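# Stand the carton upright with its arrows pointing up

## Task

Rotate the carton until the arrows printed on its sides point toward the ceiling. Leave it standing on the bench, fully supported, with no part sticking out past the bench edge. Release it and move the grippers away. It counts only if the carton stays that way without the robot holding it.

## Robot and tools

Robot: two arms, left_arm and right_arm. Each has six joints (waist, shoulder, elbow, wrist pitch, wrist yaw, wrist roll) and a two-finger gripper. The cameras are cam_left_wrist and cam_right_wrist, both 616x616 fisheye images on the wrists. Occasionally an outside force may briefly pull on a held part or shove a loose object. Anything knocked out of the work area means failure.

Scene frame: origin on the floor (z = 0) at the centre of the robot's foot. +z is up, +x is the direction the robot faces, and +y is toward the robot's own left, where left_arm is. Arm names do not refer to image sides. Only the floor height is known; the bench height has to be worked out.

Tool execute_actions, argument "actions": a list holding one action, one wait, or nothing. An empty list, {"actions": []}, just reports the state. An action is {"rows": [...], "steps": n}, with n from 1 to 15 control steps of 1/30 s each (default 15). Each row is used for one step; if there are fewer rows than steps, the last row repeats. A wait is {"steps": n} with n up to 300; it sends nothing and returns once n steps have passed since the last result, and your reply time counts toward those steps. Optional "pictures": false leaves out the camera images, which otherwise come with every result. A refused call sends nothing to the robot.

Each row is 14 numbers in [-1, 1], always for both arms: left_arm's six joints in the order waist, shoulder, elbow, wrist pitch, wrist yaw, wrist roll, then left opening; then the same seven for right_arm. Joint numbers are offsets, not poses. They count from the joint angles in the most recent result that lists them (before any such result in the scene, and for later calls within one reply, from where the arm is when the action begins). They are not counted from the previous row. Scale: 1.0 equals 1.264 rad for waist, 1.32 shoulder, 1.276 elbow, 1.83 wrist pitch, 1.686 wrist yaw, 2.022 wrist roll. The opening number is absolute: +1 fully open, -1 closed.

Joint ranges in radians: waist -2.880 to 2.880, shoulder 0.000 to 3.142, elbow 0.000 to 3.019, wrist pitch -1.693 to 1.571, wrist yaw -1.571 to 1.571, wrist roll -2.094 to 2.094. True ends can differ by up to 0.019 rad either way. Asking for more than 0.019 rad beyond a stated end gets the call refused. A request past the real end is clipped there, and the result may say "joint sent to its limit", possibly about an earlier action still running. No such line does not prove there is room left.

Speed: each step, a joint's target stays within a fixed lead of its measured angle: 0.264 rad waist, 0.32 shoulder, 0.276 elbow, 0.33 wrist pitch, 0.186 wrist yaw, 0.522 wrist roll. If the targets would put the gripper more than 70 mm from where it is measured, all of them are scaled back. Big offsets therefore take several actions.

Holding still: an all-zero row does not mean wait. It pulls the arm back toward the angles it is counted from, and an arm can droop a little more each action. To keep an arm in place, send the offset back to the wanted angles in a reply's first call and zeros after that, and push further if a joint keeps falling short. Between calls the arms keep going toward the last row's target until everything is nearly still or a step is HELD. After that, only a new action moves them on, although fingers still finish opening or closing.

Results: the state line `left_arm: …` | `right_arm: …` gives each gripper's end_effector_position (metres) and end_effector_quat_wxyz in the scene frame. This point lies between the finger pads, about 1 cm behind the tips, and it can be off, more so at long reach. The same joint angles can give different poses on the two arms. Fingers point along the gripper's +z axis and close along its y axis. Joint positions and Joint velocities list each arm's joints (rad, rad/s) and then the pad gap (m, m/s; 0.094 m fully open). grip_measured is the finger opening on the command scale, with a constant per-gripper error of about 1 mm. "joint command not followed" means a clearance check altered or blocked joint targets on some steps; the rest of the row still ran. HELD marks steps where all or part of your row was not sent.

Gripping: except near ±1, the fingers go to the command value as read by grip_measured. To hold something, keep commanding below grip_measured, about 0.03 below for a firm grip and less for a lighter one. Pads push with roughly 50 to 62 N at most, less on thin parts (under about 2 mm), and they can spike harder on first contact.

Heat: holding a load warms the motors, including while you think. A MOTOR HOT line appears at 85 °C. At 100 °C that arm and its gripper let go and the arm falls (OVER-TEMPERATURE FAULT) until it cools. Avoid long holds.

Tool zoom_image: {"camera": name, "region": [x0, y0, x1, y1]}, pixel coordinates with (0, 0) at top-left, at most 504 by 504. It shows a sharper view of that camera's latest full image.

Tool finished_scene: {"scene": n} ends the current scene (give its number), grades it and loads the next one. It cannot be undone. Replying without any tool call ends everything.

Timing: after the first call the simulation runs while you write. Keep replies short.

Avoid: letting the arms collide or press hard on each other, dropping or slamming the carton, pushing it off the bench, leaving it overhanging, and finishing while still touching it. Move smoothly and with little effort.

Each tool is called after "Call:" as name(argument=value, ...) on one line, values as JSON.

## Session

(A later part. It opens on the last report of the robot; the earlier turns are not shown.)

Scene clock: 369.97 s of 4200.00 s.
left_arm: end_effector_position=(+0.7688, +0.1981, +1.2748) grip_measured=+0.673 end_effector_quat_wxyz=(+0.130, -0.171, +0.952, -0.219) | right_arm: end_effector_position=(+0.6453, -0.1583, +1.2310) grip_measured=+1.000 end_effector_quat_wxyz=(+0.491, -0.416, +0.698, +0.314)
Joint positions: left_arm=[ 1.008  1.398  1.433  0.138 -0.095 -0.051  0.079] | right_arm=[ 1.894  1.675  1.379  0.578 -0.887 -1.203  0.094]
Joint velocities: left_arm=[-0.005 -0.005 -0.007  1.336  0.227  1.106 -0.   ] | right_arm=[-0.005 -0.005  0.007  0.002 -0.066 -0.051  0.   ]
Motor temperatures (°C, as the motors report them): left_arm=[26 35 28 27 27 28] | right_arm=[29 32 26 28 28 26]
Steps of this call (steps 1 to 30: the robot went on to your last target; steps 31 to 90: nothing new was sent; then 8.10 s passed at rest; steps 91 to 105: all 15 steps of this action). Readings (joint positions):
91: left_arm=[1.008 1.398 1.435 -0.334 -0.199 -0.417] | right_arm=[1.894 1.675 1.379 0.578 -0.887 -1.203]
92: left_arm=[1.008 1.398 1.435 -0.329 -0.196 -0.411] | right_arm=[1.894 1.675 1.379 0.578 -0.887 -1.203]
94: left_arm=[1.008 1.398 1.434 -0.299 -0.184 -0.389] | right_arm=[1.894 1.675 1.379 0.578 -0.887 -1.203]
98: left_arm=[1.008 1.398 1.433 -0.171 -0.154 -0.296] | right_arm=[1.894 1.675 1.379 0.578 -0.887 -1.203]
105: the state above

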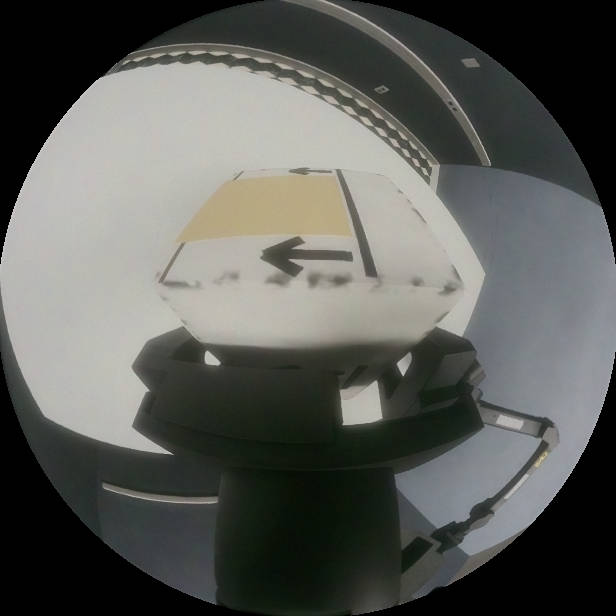

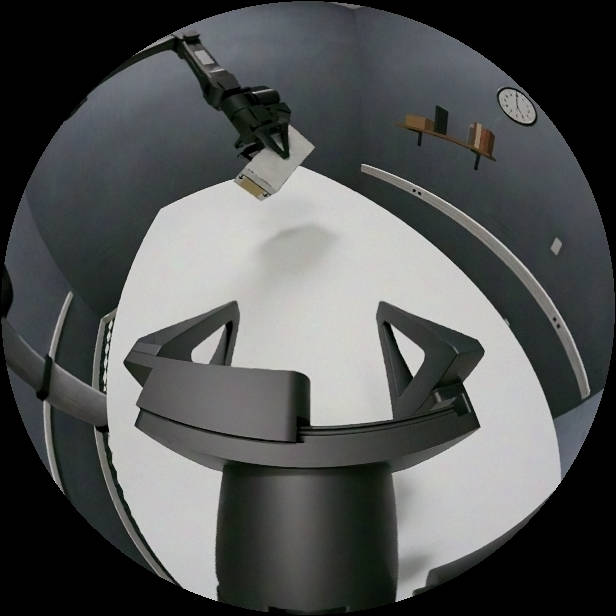

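Call:
execute_actions(actions=[{"rows": [[0,-0.008,0,0.064,0.010,0.092,0.645,0,0,0,0,0,0,1],[0,-0.004,0,0.076,0.013,0.102,0.645,0,0,0,0,0,0,1],[0,0.002,0,0.092,0.017,0.115,0.645,0,0,0,0,0,0,1],[0,0.010,-0.001,0.112,0.021,0.131,0.645,0,0,0,0,0,0,1],[0,0.020,-0.001,0.136,0.025,0.149,0.645,0,0,0,0,0,0,1],[0,0.031,-0.002,0.163,0.029,0.168,0.645,0,0,0,0,0,0,1],[0,0.042,-0.002,0.191,0.033,0.188,0.645,0,0,0,0,0,0,1],[0,0.054,-0.003,0.219,0.037,0.208,0.645,0,0,0,0,0,0,1],[0,0.066,-0.003,0.247,0.041,0.228,0.645,0,0,0,0,0,0,1],[0,0.078,-0.004,0.275,0.045,0.248,0.645,0,0,0,0,0,0,1],[0,0.090,-0.004,0.303,0.049,0.268,0.645,0,0,0,0,0,0,1],[0,0.102,-0.005,0.331,0.052,0.287,0.645,0,0,0,0,0,0,1],[0,0.114,-0.006,0.359,0.055,0.304,0.645,0,0,0,0,0,0,1],[0,0.125,-0.007,0.388,0.057,0.318,0.645,0,0,0,0,0,0,1],[0,0.136,-0.007,0.416,0.059,0.329,0.645,0,0,0,0,0,0,1]], "steps": 15}], pictures=false)

Scene clock: 379.43 s of 4200.00 s.
left_arm: end_effector_position=(+0.8211, +0.1957, +1.2809) grip_measured=+0.672 end_effector_quat_wxyz=(+0.408, +0.009, +0.904, -0.124) | right_arm: end_effector_position=(+0.6453, -0.1583, +1.2310) grip_measured=+1.000 end_effector_quat_wxyz=(+0.491, -0.416, +0.698, +0.314)
Joint positions: left_arm=[ 1.008  1.543  1.433  0.777 -0.007  0.469  0.079] | right_arm=[ 1.894  1.675  1.379  0.578 -0.887 -1.203  0.094]
Joint velocities: left_arm=[-0.005  0.581  0.002  1.477  0.081  0.93   0.   ] | right_arm=[-0.015 -0.005  0.007 -0.007  0.007  0.051  0.   ]
Motor temperatures (°C, as the motors report them): left_arm=[26 35 28 27 27 28] | right_arm=[29 32 26 28 28 26]
Steps of this call (steps 1 to 30: the robot went on to your last target; steps 31 to 90: nothing new was sent; then 5.97 s passed at rest; steps 91 to 105: all 15 steps of this action). Readings (joint positions):
91: left_arm=[1.008 1.393 1.433 0.230 -0.087 0.113] | right_arm=[1.894 1.675 1.379 0.578 -0.887 -1.203]
92: left_arm=[1.008 1.393 1.433 0.236 -0.084 0.118] | right_arm=[1.894 1.675 1.379 0.578 -0.887 -1.203]
94: left_arm=[1.008 1.398 1.433 0.272 -0.073 0.140] | right_arm=[1.894 1.675 1.379 0.578 -0.887 -1.203]
98: left_arm=[1.008 1.427 1.433 0.429 -0.047 0.234] | right_arm=[1.894 1.675 1.379 0.578 -0.887 -1.203]
105: the state above

Call:
execute_actions(actions=[{"rows": [[0,0.028,0.004,0.073,0.007,0.072,0.645,0,0,0,0,0,0,1],[0,0.032,0.004,0.084,0.007,0.072,0.645,0,0,0,0,0,0,1],[0,0.038,0.004,0.099,0.007,0.072,0.645,0,0,0,0,0,0,1],[0,0.046,0.004,0.118,0.007,0.072,0.645,0,0,0,0,0,0,1],[0,0.056,0.004,0.140,0.007,0.072,0.645,0,0,0,0,0,0,1],[0,0.068,0.004,0.165,0.007,0.072,0.645,0,0,0,0,0,0,1],[0,0.080,0.004,0.191,0.007,0.072,0.645,0,0,0,0,0,0,1],[0,0.093,0.004,0.217,0.007,0.072,0.645,0,0,0,0,0,0,1],[0,0.106,0.004,0.243,0.007,0.072,0.645,0,0,0,0,0,0,1],[0,0.119,0.004,0.269,0.007,0.072,0.645,0,0,0,0,0,0,1],[0,0.132,0.004,0.294,0.007,0.072,0.645,0,0,0,0,0,0,1],[0,0.144,0.004,0.317,0.007,0.072,0.645,0,0,0,0,0,0,1],[0,0.155,0.004,0.337,0.007,0.072,0.645,0,0,0,0,0,0,1],[0,0.164,0.004,0.354,0.007,0.072,0.645,0,0,0,0,0,0,1],[0,0.171,0.004,0.367,0.007,0.072,0.645,0,0,0,0,0,0,1]], "steps": 15}], pictures=false)

Call:
execute_actions(actions=[{"steps": 25}])

Scene clock: 389.67 s of 4200.00 s.
left_arm: end_effector_position=(+0.7971, +0.1993, +1.2963) grip_measured=+0.672 end_effector_quat_wxyz=(+0.565, +0.005, +0.825, -0.005) | right_arm: end_effector_position=(+0.6453, -0.1583, +1.2310) grip_measured=+1.000 end_effector_quat_wxyz=(+0.491, -0.416, +0.698, +0.314)
Joint positions: left_arm=[ 1.008  1.732  1.44   1.365 -0.003  0.604  0.079] | right_arm=[ 1.894  1.675  1.379  0.578 -0.887 -1.203  0.094]
Joint velocities: left_arm=[-0.005  0.571  0.002  0.921 -0.007  0.066 -0.001] | right_arm=[-0.015  0.005 -0.007 -0.002  0.051  0.037  0.   ]
Motor temperatures (°C, as the motors report them): left_arm=[26 35 28 27 28 28] | right_arm=[29 32 26 28 28 26]
Steps of this call (steps 1 to 30: the robot went on to your last target; steps 31 to 90: nothing new was sent; then 6.73 s passed at rest; steps 91 to 105: all 15 steps of this action). Readings (joint positions):
91: left_arm=[1.008 1.600 1.419 0.878 -0.003 0.604] | right_arm=[1.894 1.675 1.379 0.578 -0.887 -1.203]
92: left_arm=[1.008 1.600 1.419 0.884 -0.003 0.604] | right_arm=[1.894 1.675 1.379 0.578 -0.887 -1.203]
94: left_arm=[1.008 1.601 1.419 0.916 -0.003 0.604] | right_arm=[1.894 1.675 1.379 0.578 -0.887 -1.203]
98: left_arm=[1.008 1.624 1.431 1.063 -0.003 0.604] | right_arm=[1.894 1.675 1.379 0.578 -0.887 -1.203]
105: the state above

Scene clock: 390.50 s of 4200.00 s.
left_arm: end_effector_position=(+0.7677, +0.1834, +1.2823) grip_measured=+0.672 end_effector_quat_wxyz=(+0.562, +0.006, +0.827, -0.007) | right_arm: end_effector_position=(+0.6453, -0.1583, +1.2310) grip_measured=+1.000 end_effector_quat_wxyz=(+0.491, -0.416, +0.698, +0.314)
Joint positions: left_arm=[ 1.008  1.79   1.432  1.422 -0.003  0.604  0.079] | right_arm=[ 1.894  1.675  1.379  0.578 -0.887 -1.203  0.094]
Joint velocities: left_arm=[ 0.005 -0.005  0.002 -0.002  0.051  0.066 -0.001] | right_arm=[ 0.005 -0.015 -0.017  0.007  0.037  0.037  0.   ]
Motor temperatures (°C, as the motors report them): left_arm=[26 35 28 27 28 28] | right_arm=[29 32 26 28 28 26]
Steps of this call (steps 1 to 25: the robot went on to your last target). Readings (joint positions):
1: left_arm=[1.008 1.749 1.440 1.390 -0.003 0.604] | right_arm=[1.894 1.675 1.379 0.578 -0.887 -1.203]
2: left_arm=[1.008 1.765 1.440 1.403 -0.003 0.604] | right_arm=[1.894 1.675 1.379 0.578 -0.887 -1.203]
4: left_arm=[1.008 1.787 1.438 1.412 -0.003 0.604] | right_arm=[1.894 1.675 1.379 0.578 -0.887 -1.203]
8: left_arm=[1.008 1.799 1.432 1.413 -0.003 0.604] | right_arm=[1.894 1.675 1.379 0.578 -0.887 -1.203]
25: the state above

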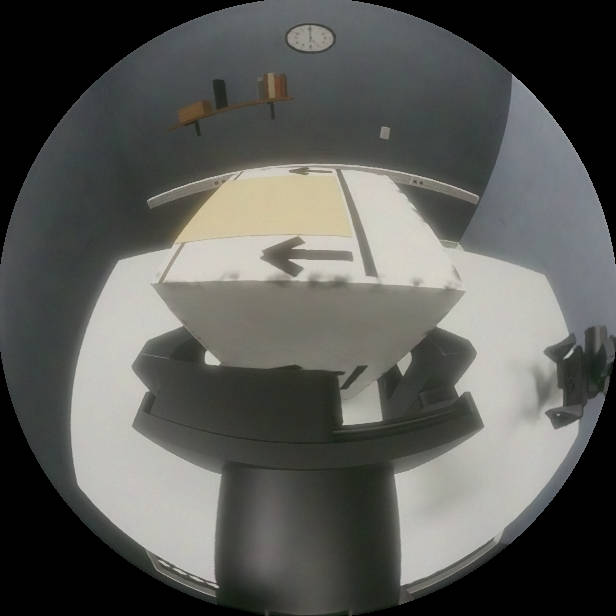

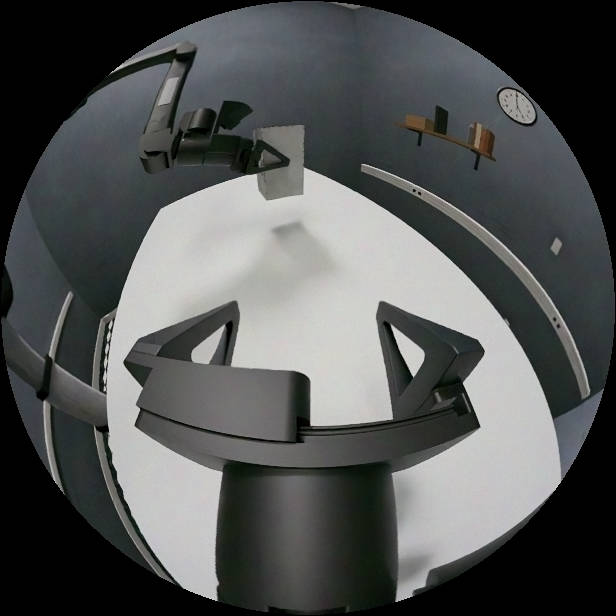

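Call:
execute_actions(actions=[{"rows": [[0,-0.012,0.012,0.014,0.003,0.004,0.645,0,0,0,0,0,0,1],[0,-0.008,0.020,0.013,0.003,0.004,0.645,0,0,0,0,0,0,1],[0,-0.002,0.031,0.011,0.003,0.004,0.645,0,0,0,0,0,0,1],[0,0.005,0.044,0.008,0.003,0.004,0.645,0,0,0,0,0,0,1],[0,0.013,0.058,0.005,0.003,0.004,0.645,0,0,0,0,0,0,1],[0,0.022,0.073,0.002,0.003,0.004,0.645,0,0,0,0,0,0,1],[0,0.031,0.088,-0.001,0.003,0.004,0.645,0,0,0,0,0,0,1],[0,0.040,0.103,-0.005,0.003,0.004,0.645,0,0,0,0,0,0,1],[0,0.049,0.118,-0.008,0.003,0.004,0.645,0,0,0,0,0,0,1],[0,0.058,0.133,-0.011,0.003,0.004,0.645,0,0,0,0,0,0,1],[0,0.067,0.147,-0.014,0.003,0.004,0.645,0,0,0,0,0,0,1],[0,0.075,0.160,-0.017,0.003,0.004,0.645,0,0,0,0,0,0,1],[0,0.082,0.172,-0.020,0.003,0.004,0.645,0,0,0,0,0,0,1],[0,0.088,0.182,-0.023,0.003,0.004,0.645,0,0,0,0,0,0,1],[0,0.093,0.189,-0.025,0.003,0.004,0.645,0,0,0,0,0,0,1]], "steps": 15}], pictures=false)

Call:
execute_actions(actions=[{"steps": 25}])

Scene clock: 405.13 s of 4200.00 s.
left_arm: end_effector_position=(+0.8073, +0.1774, +1.2589) grip_measured=+0.672 end_effector_quat_wxyz=(+0.590, -0.007, +0.808, +0.012) | right_arm: end_effector_position=(+0.6453, -0.1583, +1.2310) grip_measured=+1.000 end_effector_quat_wxyz=(+0.491, -0.416, +0.698, +0.314)
Joint positions: left_arm=[ 1.008  1.889  1.649  1.385 -0.003  0.604  0.079] | right_arm=[ 1.894  1.675  1.379  0.578 -0.887 -1.203  0.094]
Joint velocities: left_arm=[-0.015  0.288  0.354 -0.168 -0.081  0.007 -0.001] | right_arm=[-0.005 -0.005  0.012 -0.012  0.037 -0.051  0.   ]
Motor temperatures (°C, as the motors report them): left_arm=[26 35 28 27 28 28] | right_arm=[29 32 26 28 28 26]
Steps of this call (steps 1 to 15: the robot went on to your last target; steps 16 to 90: nothing new was sent; then 11.13 s passed at rest; steps 91 to 105: all 15 steps of this action). Readings (joint positions):
91: left_arm=[1.008 1.790 1.432 1.422 -0.003 0.604] | right_arm=[1.894 1.675 1.379 0.578 -0.887 -1.203]
92: left_arm=[1.008 1.790 1.434 1.422 -0.003 0.604] | right_arm=[1.894 1.675 1.379 0.578 -0.887 -1.203]
94: left_arm=[1.008 1.793 1.447 1.422 -0.003 0.604] | right_arm=[1.894 1.675 1.379 0.578 -0.887 -1.203]
98: left_arm=[1.008 1.819 1.520 1.420 -0.003 0.604] | right_arm=[1.894 1.675 1.379 0.578 -0.887 -1.203]
105: the state above

Scene clock: 405.97 s of 4200.00 s.
left_arm: end_effector_position=(+0.7929, +0.1638, +1.2430) grip_measured=+0.672 end_effector_quat_wxyz=(+0.578, -0.001, +0.816, +0.004) | right_arm: end_effector_position=(+0.6453, -0.1583, +1.2310) grip_measured=+1.000 end_effector_quat_wxyz=(+0.491, -0.416, +0.698, +0.314)
Joint positions: left_arm=[ 1.008  1.925  1.664  1.372 -0.003  0.604  0.079] | right_arm=[ 1.894  1.675  1.379  0.578 -0.887 -1.203  0.094]
Joint velocities: left_arm=[-0.015 -0.015  0.007 -0.002 -0.081  0.081  0.   ] | right_arm=[-0.015 -0.015 -0.012  0.002  0.022 -0.037  0.   ]
Motor temperatures (°C, as the motors report them): left_arm=[26 35 28 27 28 28] | right_arm=[29 32 26 28 28 26]
Steps of this call (steps 1 to 25: the robot went on to your last target). Readings (joint positions):
1: left_arm=[1.008 1.898 1.659 1.380 -0.003 0.604] | right_arm=[1.894 1.675 1.379 0.578 -0.887 -1.203]
2: left_arm=[1.008 1.905 1.663 1.377 -0.003 0.604] | right_arm=[1.894 1.675 1.379 0.578 -0.887 -1.203]
4: left_arm=[1.008 1.914 1.664 1.374 -0.003 0.604] | right_arm=[1.894 1.675 1.379 0.578 -0.887 -1.203]
8: left_arm=[1.008 1.925 1.664 1.372 -0.003 0.604] | right_arm=[1.894 1.675 1.379 0.578 -0.887 -1.203]
25: the state above

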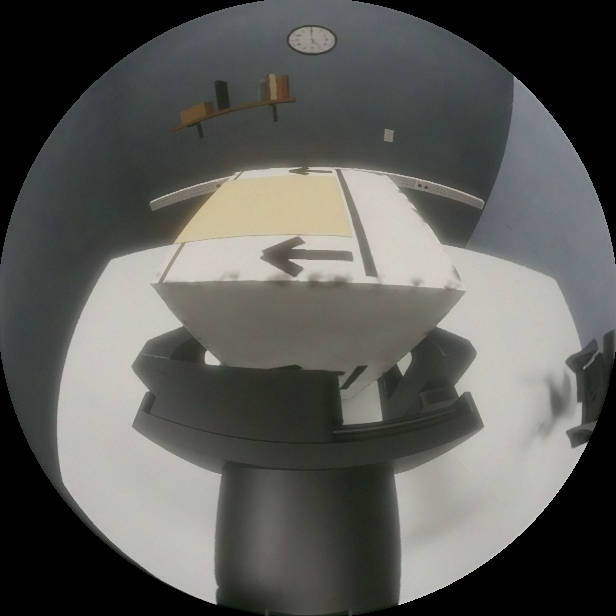

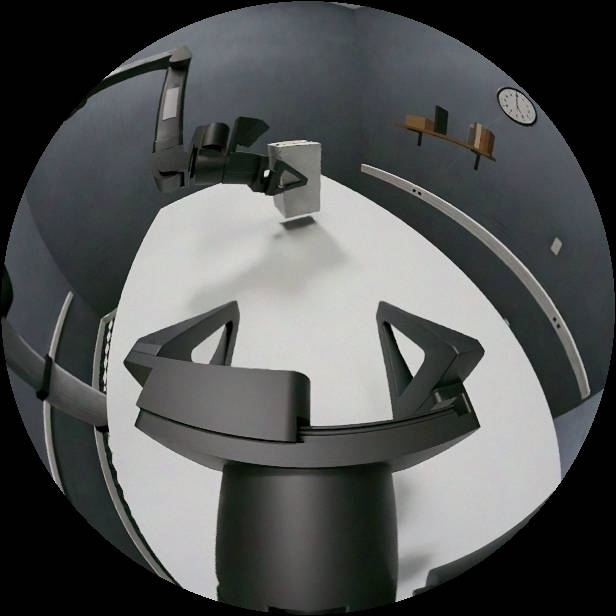

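Call:
zoom_image(camera="cam_right_wrist", region=[220, 120, 380, 280])

Region (220, 120, 380, 280) of cam_right_wrist's 616x616 image, scaled by 3.150, with more detail than that image has.

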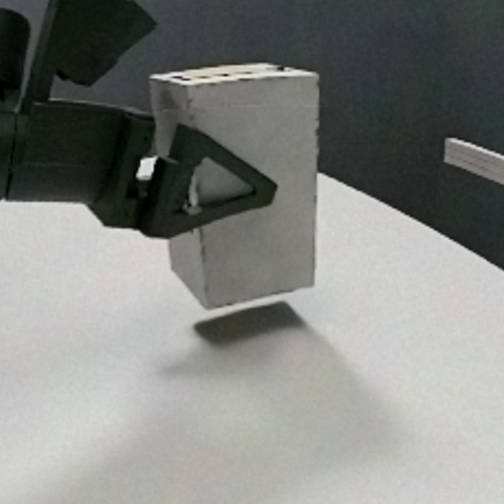

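Call:
execute_actions(actions=[{"rows": [[0,-0.008,0.010,0.001,0.003,0.004,0.645,0,0,0,0,0,0,1],[0,-0.005,0.014,0.0,0.003,0.004,0.645,0,0,0,0,0,0,1],[0,-0.001,0.019,-0.002,0.003,0.004,0.645,0,0,0,0,0,0,1],[0,0.003,0.025,-0.004,0.003,0.004,0.645,0,0,0,0,0,0,1],[0,0.007,0.031,-0.006,0.003,0.004,0.645,0,0,0,0,0,0,1],[0,0.011,0.037,-0.008,0.003,0.004,0.645,0,0,0,0,0,0,1],[0,0.015,0.043,-0.010,0.003,0.004,0.645,0,0,0,0,0,0,1],[0,0.019,0.049,-0.012,0.003,0.004,0.645,0,0,0,0,0,0,1],[0,0.023,0.055,-0.014,0.003,0.004,0.645,0,0,0,0,0,0,1],[0,0.027,0.061,-0.015,0.003,0.004,0.645,0,0,0,0,0,0,1],[0,0.031,0.066,-0.017,0.003,0.004,0.645,0,0,0,0,0,0,1],[0,0.034,0.071,-0.018,0.003,0.004,0.645,0,0,0,0,0,0,1],[0,0.037,0.075,-0.019,0.003,0.004,0.645,0,0,0,0,0,0,1],[0,0.039,0.078,-0.020,0.003,0.004,0.645,0,0,0,0,0,0,1],[0,0.040,0.079,-0.020,0.003,0.004,0.645,0,0,0,0,0,0,1]], "steps": 15}], pictures=false)

Call:
execute_actions(actions=[{"steps": 20}])

Call:
zoom_image(camera="cam_right_wrist", region=[220, 120, 380, 280])

Scene clock: 419.33 s of 4200.00 s.
left_arm: end_effector_position=(+0.8032, +0.1573, +1.2293) grip_measured=+0.672 end_effector_quat_wxyz=(+0.580, -0.002, +0.814, +0.005) | right_arm: end_effector_position=(+0.6453, -0.1583, +1.2310) grip_measured=+1.000 end_effector_quat_wxyz=(+0.491, -0.416, +0.698, +0.314)
Joint positions: left_arm=[ 1.008  1.969  1.75   1.336 -0.003  0.604  0.079] | right_arm=[ 1.894  1.675  1.379  0.578 -0.887 -1.203  0.094]
Joint velocities: left_arm=[-0.005  0.093  0.09  -0.056  0.037  0.051 -0.001] | right_arm=[-0.005  0.005 -0.007 -0.017 -0.081  0.081  0.   ]
Motor temperatures (°C, as the motors report them): left_arm=[26 35 28 27 28 28] | right_arm=[29 32 26 28 28 26]
Steps of this call (steps 1 to 15: the robot went on to your last target; steps 16 to 90: nothing new was sent; then 9.87 s passed at rest; steps 91 to 105: all 15 steps of this action). Readings (joint positions):
91: left_arm=[1.008 1.925 1.664 1.372 -0.003 0.604] | right_arm=[1.894 1.675 1.379 0.578 -0.887 -1.203]
92: left_arm=[1.008 1.925 1.664 1.372 -0.003 0.604] | right_arm=[1.894 1.675 1.379 0.578 -0.887 -1.203]
94: left_arm=[1.008 1.926 1.669 1.368 -0.003 0.604] | right_arm=[1.894 1.675 1.379 0.578 -0.887 -1.203]
98: left_arm=[1.008 1.938 1.701 1.356 -0.003 0.604] | right_arm=[1.894 1.675 1.379 0.578 -0.887 -1.203]
105: the state above

Scene clock: 420.00 s of 4200.00 s.
left_arm: end_effector_position=(+0.7953, +0.1512, +1.2226) grip_measured=+0.672 end_effector_quat_wxyz=(+0.575, +0.000, +0.818, +0.002) | right_arm: end_effector_position=(+0.6453, -0.1583, +1.2310) grip_measured=+1.000 end_effector_quat_wxyz=(+0.491, -0.416, +0.698, +0.314)
Joint positions: left_arm=[ 1.008  1.984  1.753  1.332 -0.003  0.604  0.079] | right_arm=[ 1.894  1.675  1.379  0.578 -0.887 -1.203  0.094]
Joint velocities: left_arm=[-0.005  0.005  0.002  0.002  0.066 -0.022  0.   ] | right_arm=[-0.005 -0.005 -0.012 -0.002 -0.022  0.051  0.   ]
Motor temperatures (°C, as the motors report them): left_arm=[26 35 28 27 28 28] | right_arm=[29 32 26 28 28 26]
Steps of this call (steps 1 to 20: the robot went on to your last target). Readings (joint positions):
1: left_arm=[1.008 1.972 1.752 1.335 -0.003 0.604] | right_arm=[1.894 1.675 1.379 0.578 -0.887 -1.203]
2: left_arm=[1.008 1.975 1.753 1.334 -0.003 0.604] | right_arm=[1.894 1.675 1.379 0.578 -0.887 -1.203]
4: left_arm=[1.008 1.980 1.753 1.333 -0.003 0.604] | right_arm=[1.894 1.675 1.379 0.578 -0.887 -1.203]
8: left_arm=[1.008 1.984 1.753 1.332 -0.003 0.604] | right_arm=[1.894 1.675 1.379 0.578 -0.887 -1.203]
20: the state above

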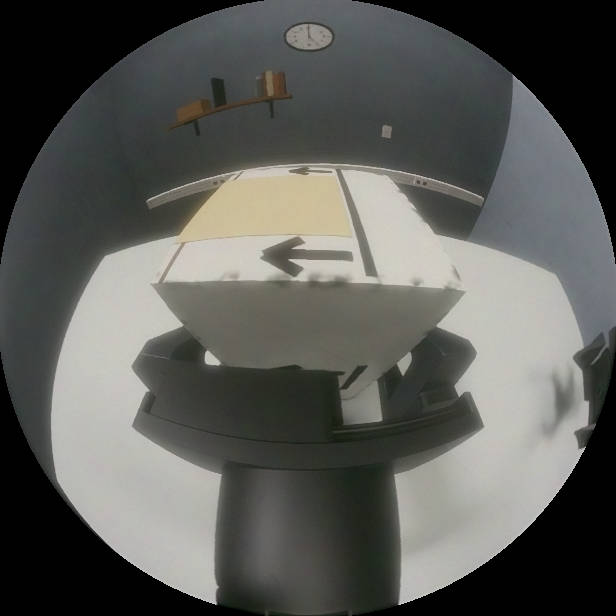

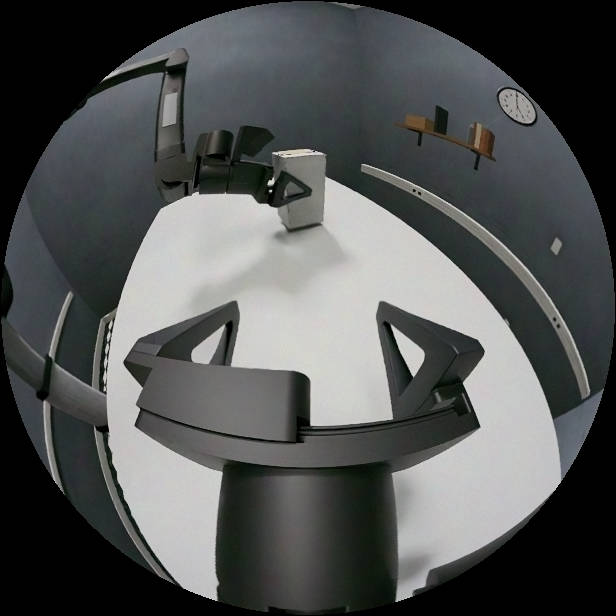

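Region (220, 120, 380, 280) of cam_right_wrist's 616x616 image, scaled by 3.150, with more detail than that image has.

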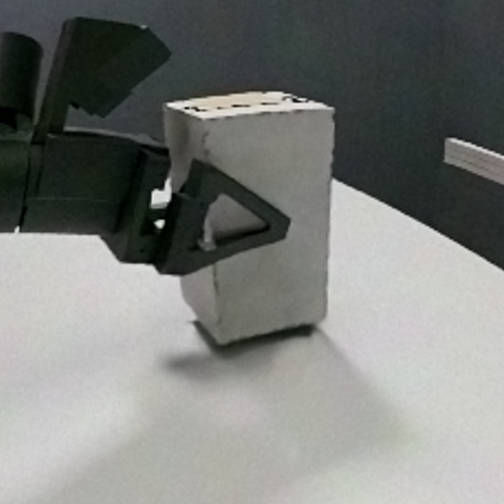

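Call:
execute_actions(actions=[{"rows": [[0,-0.004,0.011,0.001,0.003,0.004,0.645,0,0,0,0,0,0,1],[0,-0.002,0.014,0.0,0.003,0.004,0.645,0,0,0,0,0,0,1],[0,0.0,0.017,-0.001,0.003,0.004,0.645,0,0,0,0,0,0,1],[0,0.002,0.020,-0.002,0.003,0.004,0.645,0,0,0,0,0,0,1],[0,0.004,0.023,-0.003,0.003,0.004,0.645,0,0,0,0,0,0,1],[0,0.006,0.026,-0.004,0.003,0.004,0.645,0,0,0,0,0,0,1],[0,0.008,0.029,-0.004,0.003,0.004,0.645,0,0,0,0,0,0,1],[0,0.010,0.032,-0.005,0.003,0.004,0.645,0,0,0,0,0,0,1],[0,0.012,0.035,-0.006,0.003,0.004,0.645,0,0,0,0,0,0,1],[0,0.014,0.038,-0.006,0.003,0.004,0.645,0,0,0,0,0,0,1],[0,0.016,0.041,-0.007,0.003,0.004,0.645,0,0,0,0,0,0,1],[0,0.018,0.044,-0.007,0.003,0.004,0.645,0,0,0,0,0,0,1]], "steps": 15}], pictures=false)

Call:
execute_actions(actions=[{"steps": 15}])

Call:
zoom_image(camera="cam_right_wrist", region=[220, 120, 380, 280])

Scene clock: 434.20 s of 4200.00 s.
left_arm: end_effector_position=(+0.8009, +0.1489, +1.2171) grip_measured=+0.672 end_effector_quat_wxyz=(+0.578, -0.001, +0.816, +0.003) | right_arm: end_effector_position=(+0.6453, -0.1583, +1.2310) grip_measured=+1.000 end_effector_quat_wxyz=(+0.491, -0.416, +0.698, +0.314)
Joint positions: left_arm=[ 1.008  2.004  1.796  1.318 -0.003  0.604  0.079] | right_arm=[ 1.894  1.675  1.379  0.578 -0.887 -1.203  0.094]
Joint velocities: left_arm=[-0.005  0.024 -0.007 -0.027 -0.022  0.007 -0.   ] | right_arm=[-0.005 -0.015 -0.007 -0.012 -0.037  0.051  0.   ]
Motor temperatures (°C, as the motors report them): left_arm=[27 34 28 27 28 28] | right_arm=[29 32 26 28 28 26]
Steps of this call (steps 1 to 15: the robot went on to your last target; steps 16 to 90: nothing new was sent; then 10.70 s passed at rest; steps 91 to 105: all 15 steps of this action). Readings (joint positions):
91: left_arm=[1.008 1.984 1.753 1.332 -0.003 0.604] | right_arm=[1.894 1.675 1.379 0.578 -0.887 -1.203]
92: left_arm=[1.008 1.984 1.753 1.332 -0.003 0.604] | right_arm=[1.894 1.675 1.379 0.578 -0.887 -1.203]
94: left_arm=[1.008 1.985 1.756 1.330 -0.003 0.604] | right_arm=[1.894 1.675 1.379 0.578 -0.887 -1.203]
98: left_arm=[1.008 1.991 1.773 1.324 -0.003 0.604] | right_arm=[1.894 1.675 1.379 0.578 -0.887 -1.203]
105: the state above

Scene clock: 434.70 s of 4200.00 s.
left_arm: end_effector_position=(+0.7981, +0.1469, +1.2150) grip_measured=+0.672 end_effector_quat_wxyz=(+0.576, -0.000, +0.818, +0.002) | right_arm: end_effector_position=(+0.6453, -0.1583, +1.2310) grip_measured=+1.000 end_effector_quat_wxyz=(+0.491, -0.416, +0.698, +0.314)
Joint positions: left_arm=[ 1.008  2.009  1.796  1.317 -0.003  0.604  0.079] | right_arm=[ 1.894  1.675  1.379  0.578 -0.887 -1.203  0.094]
Joint velocities: left_arm=[-0.005  0.005  0.007  0.007  0.007  0.051 -0.   ] | right_arm=[-0.005  0.005  0.002 -0.002 -0.037 -0.066  0.   ]
Motor temperatures (°C, as the motors report them): left_arm=[27 34 28 27 28 28] | right_arm=[29 32 26 28 28 26]
Steps of this call (steps 1 to 15: the robot went on to your last target). Readings (joint positions):
1: left_arm=[1.008 2.006 1.796 1.318 -0.003 0.604] | right_arm=[1.894 1.675 1.379 0.578 -0.887 -1.203]
2: left_arm=[1.008 2.006 1.796 1.318 -0.003 0.604] | right_arm=[1.894 1.675 1.379 0.578 -0.887 -1.203]
4: left_arm=[1.008 2.008 1.796 1.317 -0.003 0.604] | right_arm=[1.894 1.675 1.379 0.578 -0.887 -1.203]
8: left_arm=[1.008 2.009 1.796 1.317 -0.003 0.604] | right_arm=[1.894 1.675 1.379 0.578 -0.887 -1.203]
15: the state above
All arms were judged still, so your last target was given up. Only a new action makes them travel on or press farther. Fingers that are still opening or closing keep moving.

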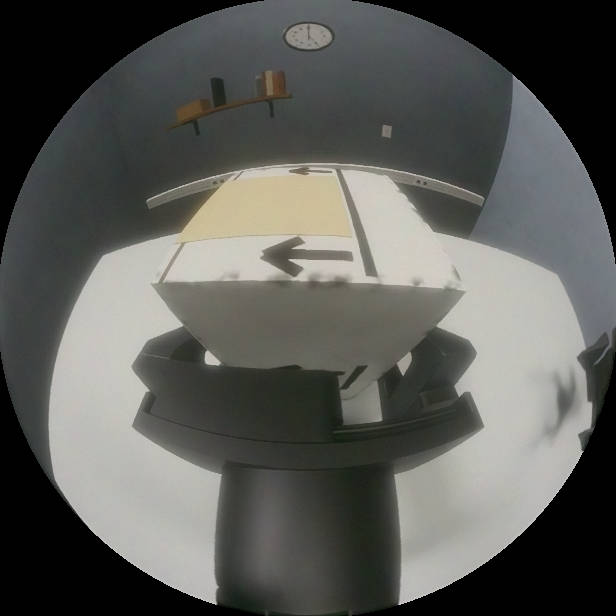

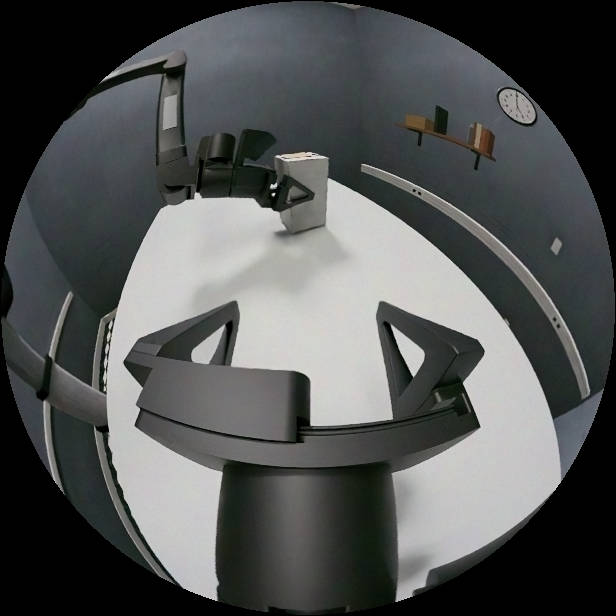

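Region (220, 120, 380, 280) of cam_right_wrist's 616x616 image, scaled by 3.150, with more detail than that image has.

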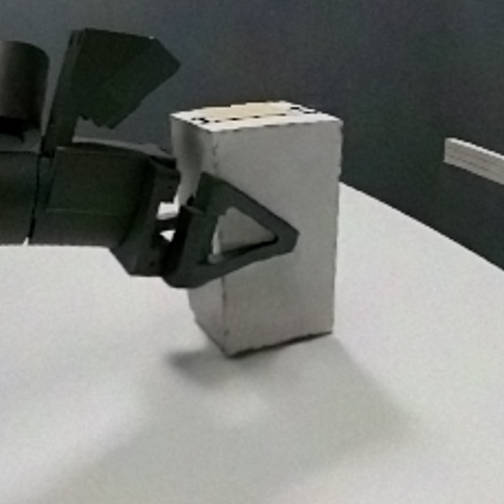

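Call:
execute_actions(actions=[{"rows": [[0,0.001,0.011,0.0,0.003,0.004,0.645,0,0,0,0,0,0,1],[0,0.002,0.013,-0.001,0.003,0.004,0.645,0,0,0,0,0,0,1],[0,0.003,0.015,-0.001,0.003,0.004,0.645,0,0,0,0,0,0,1],[0,0.004,0.017,-0.002,0.003,0.004,0.645,0,0,0,0,0,0,1],[0,0.006,0.019,-0.002,0.003,0.004,0.645,0,0,0,0,0,0,1],[0,0.007,0.021,-0.003,0.003,0.004,0.645,0,0,0,0,0,0,1],[0,0.008,0.023,-0.003,0.003,0.004,0.645,0,0,0,0,0,0,1],[0,0.009,0.024,-0.004,0.003,0.004,0.645,0,0,0,0,0,0,1],[0,0.010,0.025,-0.004,0.003,0.004,0.645,0,0,0,0,0,0,1]], "steps": 15}], pictures=false)

Call:
execute_actions(actions=[{"steps": 10}])

Call:
zoom_image(camera="cam_right_wrist", region=[250, 170, 350, 270])

Scene clock: 447.73 s of 4200.00 s.
left_arm: end_effector_position=(+0.7992, +0.1451, +1.2119) grip_measured=+0.672 end_effector_quat_wxyz=(+0.576, +0.000, +0.818, +0.002) | right_arm: end_effector_position=(+0.6453, -0.1583, +1.2310) grip_measured=+1.000 end_effector_quat_wxyz=(+0.491, -0.416, +0.698, +0.314)
Joint positions: left_arm=[ 1.008  2.019  1.813  1.31  -0.002  0.604  0.079] | right_arm=[ 1.894  1.675  1.379  0.578 -0.887 -1.203  0.094]
Joint velocities: left_arm=[-0.005  0.005 -0.007  0.007 -0.007 -0.022 -0.   ] | right_arm=[-0.015  0.005  0.002  0.007  0.007 -0.007  0.   ]
Motor temperatures (°C, as the motors report them): left_arm=[27 34 28 27 28 28] | right_arm=[29 32 26 28 28 26]
Steps of this call (steps 1 to 90: nothing new was sent; then 9.53 s passed at rest; steps 91 to 105: all 15 steps of this action). Readings (joint positions):
91: left_arm=[1.008 2.009 1.796 1.317 -0.003 0.604] | right_arm=[1.894 1.675 1.379 0.578 -0.887 -1.203]
92: left_arm=[1.008 2.009 1.796 1.316 -0.003 0.604] | right_arm=[1.894 1.675 1.379 0.578 -0.887 -1.203]
94: left_arm=[1.008 2.010 1.798 1.314 -0.003 0.604] | right_arm=[1.894 1.675 1.379 0.578 -0.887 -1.203]
98: left_arm=[1.008 2.017 1.809 1.310 -0.003 0.604] | right_arm=[1.894 1.675 1.379 0.578 -0.887 -1.203]
105: the state above

Scene clock: 448.07 s of 4200.00 s.
left_arm: end_effector_position=(+0.7992, +0.1451, +1.2119) grip_measured=+0.672 end_effector_quat_wxyz=(+0.576, +0.000, +0.818, +0.002) | right_arm: end_effector_position=(+0.6453, -0.1583, +1.2310) grip_measured=+1.000 end_effector_quat_wxyz=(+0.491, -0.416, +0.698, +0.314)
Joint positions: left_arm=[ 1.008  2.019  1.813  1.31  -0.002  0.604  0.079] | right_arm=[ 1.894  1.675  1.379  0.578 -0.887 -1.203  0.094]
Joint velocities: left_arm=[-0.015 -0.015  0.002 -0.007 -0.022 -0.051  0.001] | right_arm=[-0.005 -0.005  0.017 -0.027 -0.007  0.022  0.   ]
Motor temperatures (°C, as the motors report them): left_arm=[27 34 28 27 28 28] | right_arm=[29 32 26 28 28 26]
Steps of this call (steps 1 to 10: the robot went on to your last target). Readings (joint positions):
1: left_arm=[1.008 2.019 1.813 1.310 -0.002 0.604] | right_arm=[1.894 1.675 1.379 0.578 -0.887 -1.203]
2: left_arm=[1.008 2.019 1.813 1.310 -0.002 0.604] | right_arm=[1.894 1.675 1.379 0.578 -0.887 -1.203]
4: left_arm=[1.008 2.019 1.813 1.310 -0.002 0.604] | right_arm=[1.894 1.675 1.379 0.578 -0.887 -1.203]
8: left_arm=[1.008 2.019 1.813 1.310 -0.002 0.604] | right_arm=[1.894 1.675 1.379 0.578 -0.887 -1.203]
10: the state above

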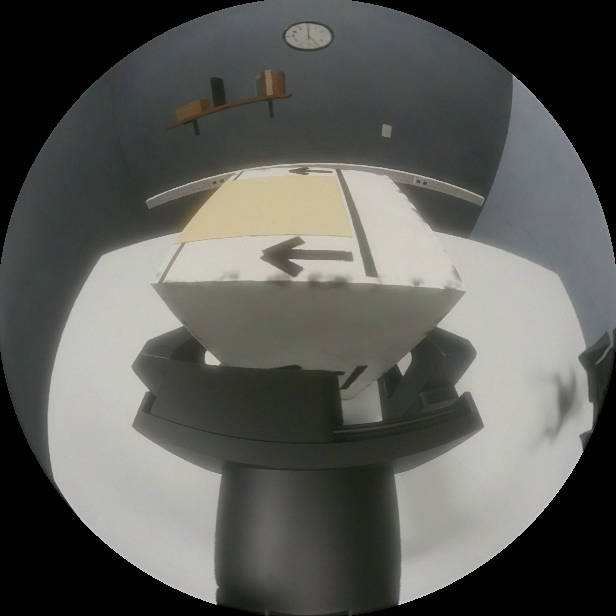

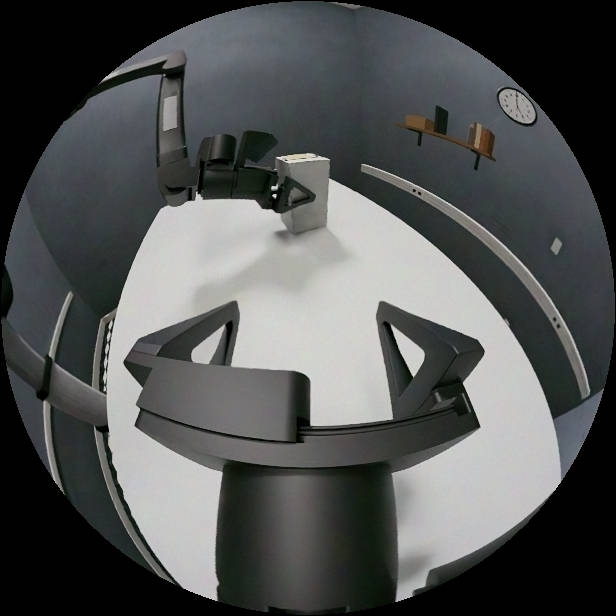

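Region (250, 170, 350, 270) of cam_right_wrist's 616x616 image, scaled by 5.040, with more detail than that image has.

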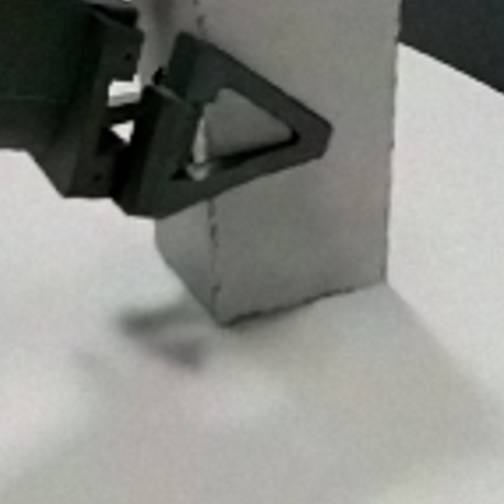

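Call:
execute_actions(actions=[{"rows": [[0,0,0.010,0.002,0,0,0.66,0,0,0,0,0,0,1],[0,0,0.010,0.002,0,0,0.675,0,0,0,0,0,0,1],[0,0,0.010,0.002,0,0,0.69,0,0,0,0,0,0,1],[0,0,0.010,0.002,0,0,0.71,0,0,0,0,0,0,1],[0,0,0.010,0.002,0,0,0.74,0,0,0,0,0,0,1],[0,0,0.010,0.002,0,0,0.78,0,0,0,0,0,0,1],[0,0,0.010,0.002,0,0,0.83,0,0,0,0,0,0,1],[0,0,0.010,0.002,0,0,0.89,0,0,0,0,0,0,1],[0,0,0.010,0.002,0,0,0.95,0,0,0,0,0,0,1],[0,0,0.010,0.002,0,0,1,0,0,0,0,0,0,1]], "steps": 15}])

Scene clock: 457.47 s of 4200.00 s.
left_arm: end_effector_position=(+0.8005, +0.1459, +1.2123) grip_measured=+1.000 end_effector_quat_wxyz=(+0.577, -0.001, +0.817, +0.003) | right_arm: end_effector_position=(+0.6453, -0.1583, +1.2310) grip_measured=+1.000 end_effector_quat_wxyz=(+0.491, -0.416, +0.698, +0.314)
Joint positions: left_arm=[ 1.008  2.019  1.816  1.31  -0.003  0.604  0.094] | right_arm=[ 1.894  1.675  1.379  0.578 -0.887 -1.203  0.094]
Joint velocities: left_arm=[-0.005 -0.015 -0.002 -0.007  0.066  0.007  0.   ] | right_arm=[-0.024 -0.005 -0.017  0.012 -0.022  0.022  0.   ]
Motor temperatures (°C, as the motors report them): left_arm=[27 34 28 27 28 28] | right_arm=[29 32 26 28 28 26]
Steps of this call (steps 1 to 15: the robot went on to your last target; steps 16 to 90: nothing new was sent; then 5.90 s passed at rest; steps 91 to 105: all 15 steps of this action). Readings (joint positions):
91: left_arm=[1.008 2.019 1.813 1.310 -0.002 0.604] | right_arm=[1.894 1.675 1.379 0.578 -0.887 -1.203]
92: left_arm=[1.008 2.019 1.813 1.310 -0.002 0.604] | right_arm=[1.894 1.675 1.379 0.578 -0.887 -1.203]
94: left_arm=[1.008 2.019 1.813 1.310 -0.002 0.604] | right_arm=[1.894 1.675 1.379 0.578 -0.887 -1.203]
98: left_arm=[1.008 2.019 1.815 1.310 -0.003 0.604] | right_arm=[1.894 1.675 1.379 0.578 -0.887 -1.203]
105: the state above

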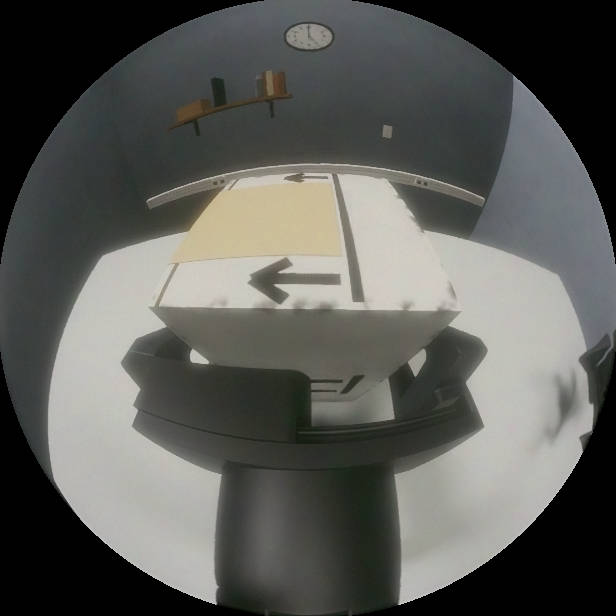

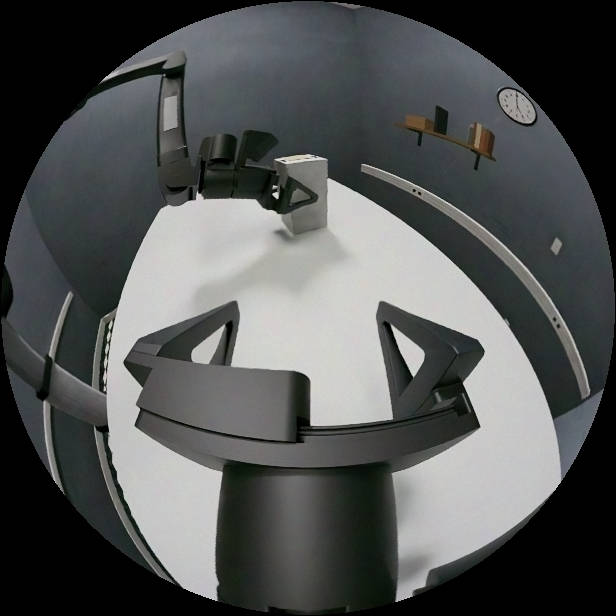

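Call:
execute_actions(actions=[{"rows": [[0,-0.008,-0.004,0.008,0,0,1,0,0,0,0,0,0,1],[0,-0.010,-0.012,0.013,0,0,1,0,0,0,0,0,0,1],[0,-0.012,-0.023,0.020,0,0,1,0,0,0,0,0,0,1],[0,-0.014,-0.036,0.028,0,0,1,0,0,0,0,0,0,1],[0,-0.016,-0.050,0.037,0,0,1,0,0,0,0,0,0,1],[0,-0.018,-0.065,0.046,0,0,1,0,0,0,0,0,0,1],[0,-0.020,-0.080,0.055,0,0,1,0,0,0,0,0,0,1],[0,-0.022,-0.095,0.064,0,0,1,0,0,0,0,0,0,1],[0,-0.024,-0.110,0.073,0,0,1,0,0,0,0,0,0,1],[0,-0.026,-0.125,0.082,0,0,1,0,0,0,0,0,0,1],[0,-0.028,-0.140,0.091,0,0,1,0,0,0,0,0,0,1],[0,-0.030,-0.155,0.100,0,0,1,0,0,0,0,0,0,1],[0,-0.031,-0.168,0.108,0,0,1,0,0,0,0,0,0,1],[0,-0.032,-0.178,0.114,0,0,1,0,0,0,0,0,0,1],[0,-0.033,-0.186,0.118,0,0,1,0,0,0,0,0,0,1]], "steps": 15}])

Scene clock: 502.13 s of 4200.00 s.
left_arm: end_effector_position=(+0.7403, +0.1459, +1.2339) grip_measured=+1.000 end_effector_quat_wxyz=(+0.578, -0.001, +0.816, +0.004) | right_arm: end_effector_position=(+0.6453, -0.1583, +1.2310) grip_measured=+1.000 end_effector_quat_wxyz=(+0.491, -0.416, +0.698, +0.314)
Joint positions: left_arm=[ 1.008  1.99   1.612  1.487 -0.003  0.604  0.094] | right_arm=[ 1.894  1.675  1.379  0.578 -0.887 -1.203  0.094]
Joint velocities: left_arm=[-0.005  0.005 -0.452  0.335  0.037 -0.007  0.   ] | right_arm=[-0.005 -0.005  0.007 -0.017 -0.081 -0.066  0.   ]
Motor temperatures (°C, as the motors report them): left_arm=[27 34 28 27 28 28] | right_arm=[28 32 26 28 28 26]
Steps of this call (steps 1 to 15: the robot went on to your last target; steps 16 to 90: nothing new was sent; then 41.17 s passed at rest; steps 91 to 105: all 15 steps of this action). Readings (joint positions):
91: left_arm=[1.008 2.019 1.816 1.310 -0.003 0.604] | right_arm=[1.894 1.675 1.379 0.578 -0.887 -1.203]
92: left_arm=[1.008 2.019 1.815 1.311 -0.003 0.604] | right_arm=[1.894 1.675 1.379 0.578 -0.887 -1.203]
94: left_arm=[1.008 2.016 1.804 1.322 -0.003 0.604] | right_arm=[1.894 1.675 1.379 0.578 -0.887 -1.203]
98: left_arm=[1.008 2.001 1.742 1.379 -0.003 0.604] | right_arm=[1.894 1.675 1.379 0.578 -0.887 -1.203]
105: the state above

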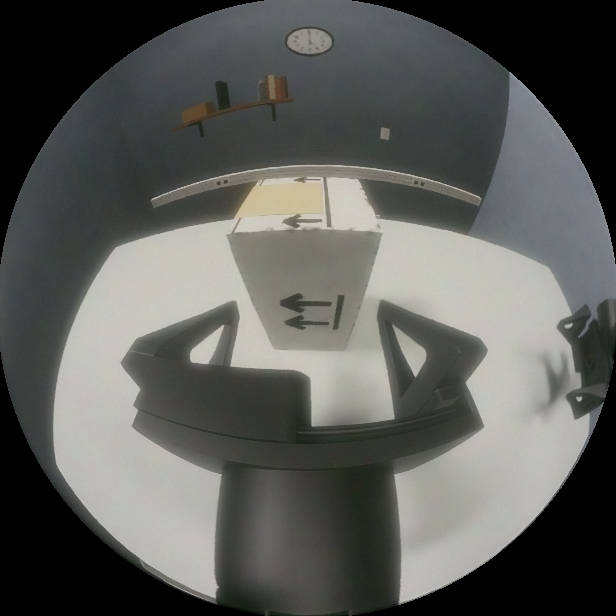

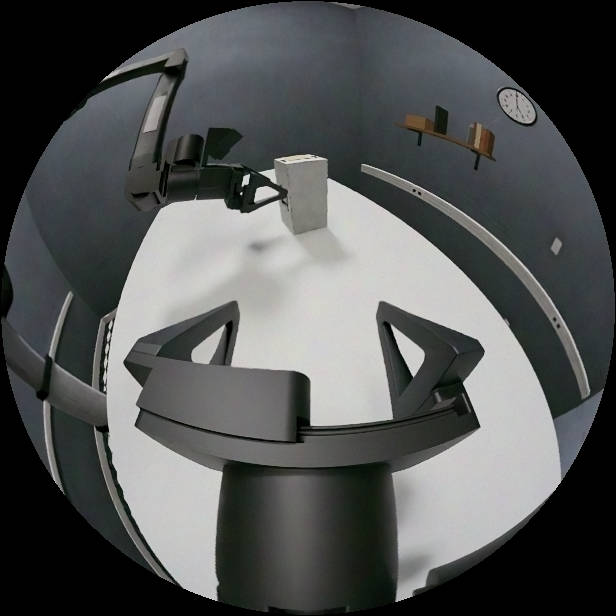

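Call:
execute_actions(actions=[{"rows": [[0,-0.012,-0.034,0.015,0,0,1,0,0,0,0,0,0,1],[0,-0.016,-0.048,0.015,0,0,1,0,0,0,0,0,0,1],[0,-0.022,-0.068,0.015,0,0,1,0,0,0,0,0,0,1],[0,-0.030,-0.092,0.015,0,0,1,0,0,0,0,0,0,1],[0,-0.040,-0.118,0.015,0,0,1,0,0,0,0,0,0,1],[0,-0.051,-0.146,0.015,0,0,1,0,0,0,0,0,0,1],[0,-0.062,-0.174,0.015,0,0,1,0,0,0,0,0,0,1],[0,-0.073,-0.202,0.015,0,0,1,0,0,0,0,0,0,1],[0,-0.084,-0.230,0.015,0,0,1,0,0,0,0,0,0,1],[0,-0.095,-0.258,0.015,0,0,1,0,0,0,0,0,0,1],[0,-0.106,-0.286,0.015,0,0,1,0,0,0,0,0,0,1],[0,-0.117,-0.313,0.015,0,0,1,0,0,0,0,0,0,1],[0,-0.128,-0.338,0.015,0,0,1,0,0,0,0,0,0,1],[0,-0.140,-0.360,0.015,0,0,1,0,0,0,0,0,0,1],[0,-0.152,-0.379,0.015,0,0,1,0,0,0,0,0,0,1]], "steps": 15}], pictures=false)

Scene clock: 512.40 s of 4200.00 s.
left_arm: end_effector_position=(+0.6452, +0.1493, +1.2732) grip_measured=+1.000 end_effector_quat_wxyz=(+0.493, +0.038, +0.867, -0.051) | right_arm: end_effector_position=(+0.6453, -0.1583, +1.2310) grip_measured=+1.000 end_effector_quat_wxyz=(+0.491, -0.416, +0.698, +0.314)
Joint positions: left_arm=[ 1.008  1.832  1.194  1.509 -0.003  0.604  0.094] | right_arm=[ 1.894  1.675  1.379  0.578 -0.887 -1.203  0.094]
Joint velocities: left_arm=[-0.005 -0.396 -0.886 -0.002  0.051 -0.051  0.   ] | right_arm=[-0.005 -0.005  0.002  0.002  0.007 -0.037  0.   ]
Motor temperatures (°C, as the motors report them): left_arm=[27 34 28 27 28 28] | right_arm=[28 32 26 28 28 26]
Steps of this call (steps 1 to 30: the robot went on to your last target; steps 31 to 90: nothing new was sent; then 6.77 s passed at rest; steps 91 to 105: all 15 steps of this action). Readings (joint positions):
91: left_arm=[1.008 1.987 1.579 1.509 -0.003 0.604] | right_arm=[1.894 1.675 1.379 0.578 -0.887 -1.203]
92: left_arm=[1.008 1.987 1.578 1.509 -0.003 0.604] | right_arm=[1.894 1.675 1.379 0.578 -0.887 -1.203]
94: left_arm=[1.008 1.979 1.559 1.509 -0.003 0.604] | right_arm=[1.894 1.675 1.379 0.578 -0.887 -1.203]
98: left_arm=[1.008 1.930 1.440 1.509 -0.003 0.604] | right_arm=[1.894 1.675 1.379 0.578 -0.887 -1.203]
105: the state above

Call:
execute_actions(actions=[{"rows": [[0.002,-0.036,-0.050,-0.006,0.003,0.004,1,0,0,0,0,0,0,1],[0.005,-0.042,-0.048,-0.016,0.008,0.010,1,0,0,0,0,0,0,1],[0.009,-0.050,-0.045,-0.031,0.015,0.019,1,0,0,0,0,0,0,1],[0.014,-0.059,-0.041,-0.051,0.025,0.032,1,0,0,0,0,0,0,1],[0.020,-0.068,-0.036,-0.076,0.037,0.047,1,0,0,0,0,0,0,1],[0.027,-0.077,-0.030,-0.104,0.051,0.065,1,0,0,0,0,0,0,1],[0.034,-0.086,-0.023,-0.134,0.066,0.083,1,0,0,0,0,0,0,1],[0.041,-0.095,-0.016,-0.164,0.081,0.102,1,0,0,0,0,0,0,1],[0.048,-0.104,-0.009,-0.194,0.096,0.121,1,0,0,0,0,0,0,1],[0.055,-0.113,-0.002,-0.224,0.111,0.140,1,0,0,0,0,0,0,1],[0.062,-0.122,0.005,-0.254,0.126,0.159,1,0,0,0,0,0,0,1],[0.069,-0.131,0.012,-0.284,0.141,0.178,1,0,0,0,0,0,0,1],[0.076,-0.140,0.019,-0.314,0.156,0.197,1,0,0,0,0,0,0,1],[0.083,-0.149,0.026,-0.344,0.171,0.216,1,0,0,0,0,0,0,1],[0.090,-0.158,0.033,-0.374,0.186,0.235,1,0,0,0,0,0,0,1]], "steps": 15}], pictures=false)

Call:
execute_actions(actions=[{"rows": [[0.030,-0.040,0.020,-0.090,0.025,0.090,1,0,0,0,0,0,0,1],[0.037,-0.049,0.027,-0.120,0.040,0.109,1,0,0,0,0,0,0,1],[0.044,-0.058,0.034,-0.150,0.055,0.128,1,0,0,0,0,0,0,1],[0.051,-0.067,0.041,-0.180,0.070,0.147,1,0,0,0,0,0,0,1],[0.058,-0.076,0.048,-0.210,0.085,0.166,1,0,0,0,0,0,0,1],[0.065,-0.085,0.055,-0.240,0.100,0.185,1,0,0,0,0,0,0,1],[0.072,-0.094,0.062,-0.270,0.115,0.204,1,0,0,0,0,0,0,1],[0.079,-0.103,0.069,-0.300,0.130,0.223,1,0,0,0,0,0,0,1],[0.086,-0.112,0.076,-0.330,0.145,0.242,1,0,0,0,0,0,0,1],[0.093,-0.121,0.083,-0.360,0.160,0.261,1,0,0,0,0,0,0,1],[0.100,-0.130,0.090,-0.390,0.175,0.280,1,0,0,0,0,0,0,1],[0.107,-0.139,0.097,-0.420,0.190,0.299,1,0,0,0,0,0,0,1],[0.114,-0.148,0.104,-0.450,0.205,0.318,1,0,0,0,0,0,0,1],[0.121,-0.157,0.111,-0.480,0.220,0.337,1,0,0,0,0,0,0,1],[0.128,-0.166,0.118,-0.510,0.235,0.356,1,0,0,0,0,0,0,1]], "steps": 15}], pictures=false)

Scene clock: 537.23 s of 4200.00 s.
left_arm: end_effector_position=(+0.6598, +0.1433, +1.2455) grip_measured=+1.000 end_effector_quat_wxyz=(+0.423, +0.275, +0.850, -0.154) | right_arm: end_effector_position=(+0.6453, -0.1583, +1.2310) grip_measured=+1.000 end_effector_quat_wxyz=(+0.491, -0.416, +0.698, +0.314)
Joint positions: left_arm=[1.09  1.66  1.214 0.941 0.285 0.918 0.094] | right_arm=[ 1.894  1.675  1.379  0.578 -0.887 -1.203  0.094]
Joint velocities: left_arm=[ 0.337 -0.425  0.266 -1.609  0.564  1.048  0.   ] | right_arm=[-0.005  0.005 -0.007 -0.012 -0.051 -0.007  0.   ]
Motor temperatures (°C, as the motors report them): left_arm=[27 33 29 27 28 28] | right_arm=[28 33 26 28 28 26]
Steps of this call (steps 1 to 30: the robot went on to your last target; steps 31 to 90: nothing new was sent; then 21.33 s passed at rest; steps 91 to 105: all 15 steps of this action). Readings (joint positions):
91: left_arm=[1.008 1.798 1.138 1.509 -0.003 0.604] | right_arm=[1.894 1.675 1.379 0.578 -0.887 -1.203]
92: left_arm=[1.008 1.797 1.138 1.504 0.002 0.606] | right_arm=[1.894 1.675 1.379 0.578 -0.887 -1.203]
94: left_arm=[1.008 1.791 1.138 1.473 0.023 0.618] | right_arm=[1.894 1.675 1.379 0.578 -0.887 -1.203]
98: left_arm=[1.019 1.753 1.144 1.316 0.110 0.693] | right_arm=[1.894 1.675 1.379 0.578 -0.887 -1.203]
105: the state above

Scene clock: 537.73 s of 4200.00 s.
left_arm: end_effector_position=(+0.6565, +0.1818, +1.2554) grip_measured=+1.000 end_effector_quat_wxyz=(+0.375, +0.506, +0.716, -0.302) | right_arm: end_effector_position=(+0.6453, -0.1583, +1.2310) grip_measured=+1.000 end_effector_quat_wxyz=(+0.491, -0.416, +0.698, +0.314)
Joint positions: left_arm=[1.223 1.48  1.341 0.125 0.656 1.465 0.094] | right_arm=[ 1.894  1.675  1.379  0.578 -0.887 -1.203  0.094]
Joint velocities: left_arm=[ 0.278 -0.327  0.252 -1.634  0.652  1.092  0.   ] | right_arm=[-0.005  0.005  0.002  0.012 -0.095 -0.022  0.   ]
Motor temperatures (°C, as the motors report them): left_arm=[27 33 29 27 28 28] | right_arm=[28 33 26 28 28 26]
Steps of this call (steps 1 to 15: all 15 steps of this action). Readings (joint positions):
1: left_arm=[1.101 1.646 1.223 0.888 0.306 0.951] | right_arm=[1.894 1.675 1.379 0.578 -0.887 -1.203]
2: left_arm=[1.112 1.631 1.230 0.835 0.328 0.984] | right_arm=[1.894 1.675 1.379 0.578 -0.887 -1.203]
4: left_arm=[1.132 1.604 1.246 0.728 0.378 1.054] | right_arm=[1.894 1.675 1.379 0.578 -0.887 -1.203]
8: left_arm=[1.165 1.556 1.281 0.510 0.479 1.200] | right_arm=[1.894 1.675 1.379 0.578 -0.887 -1.203]
15: the state above


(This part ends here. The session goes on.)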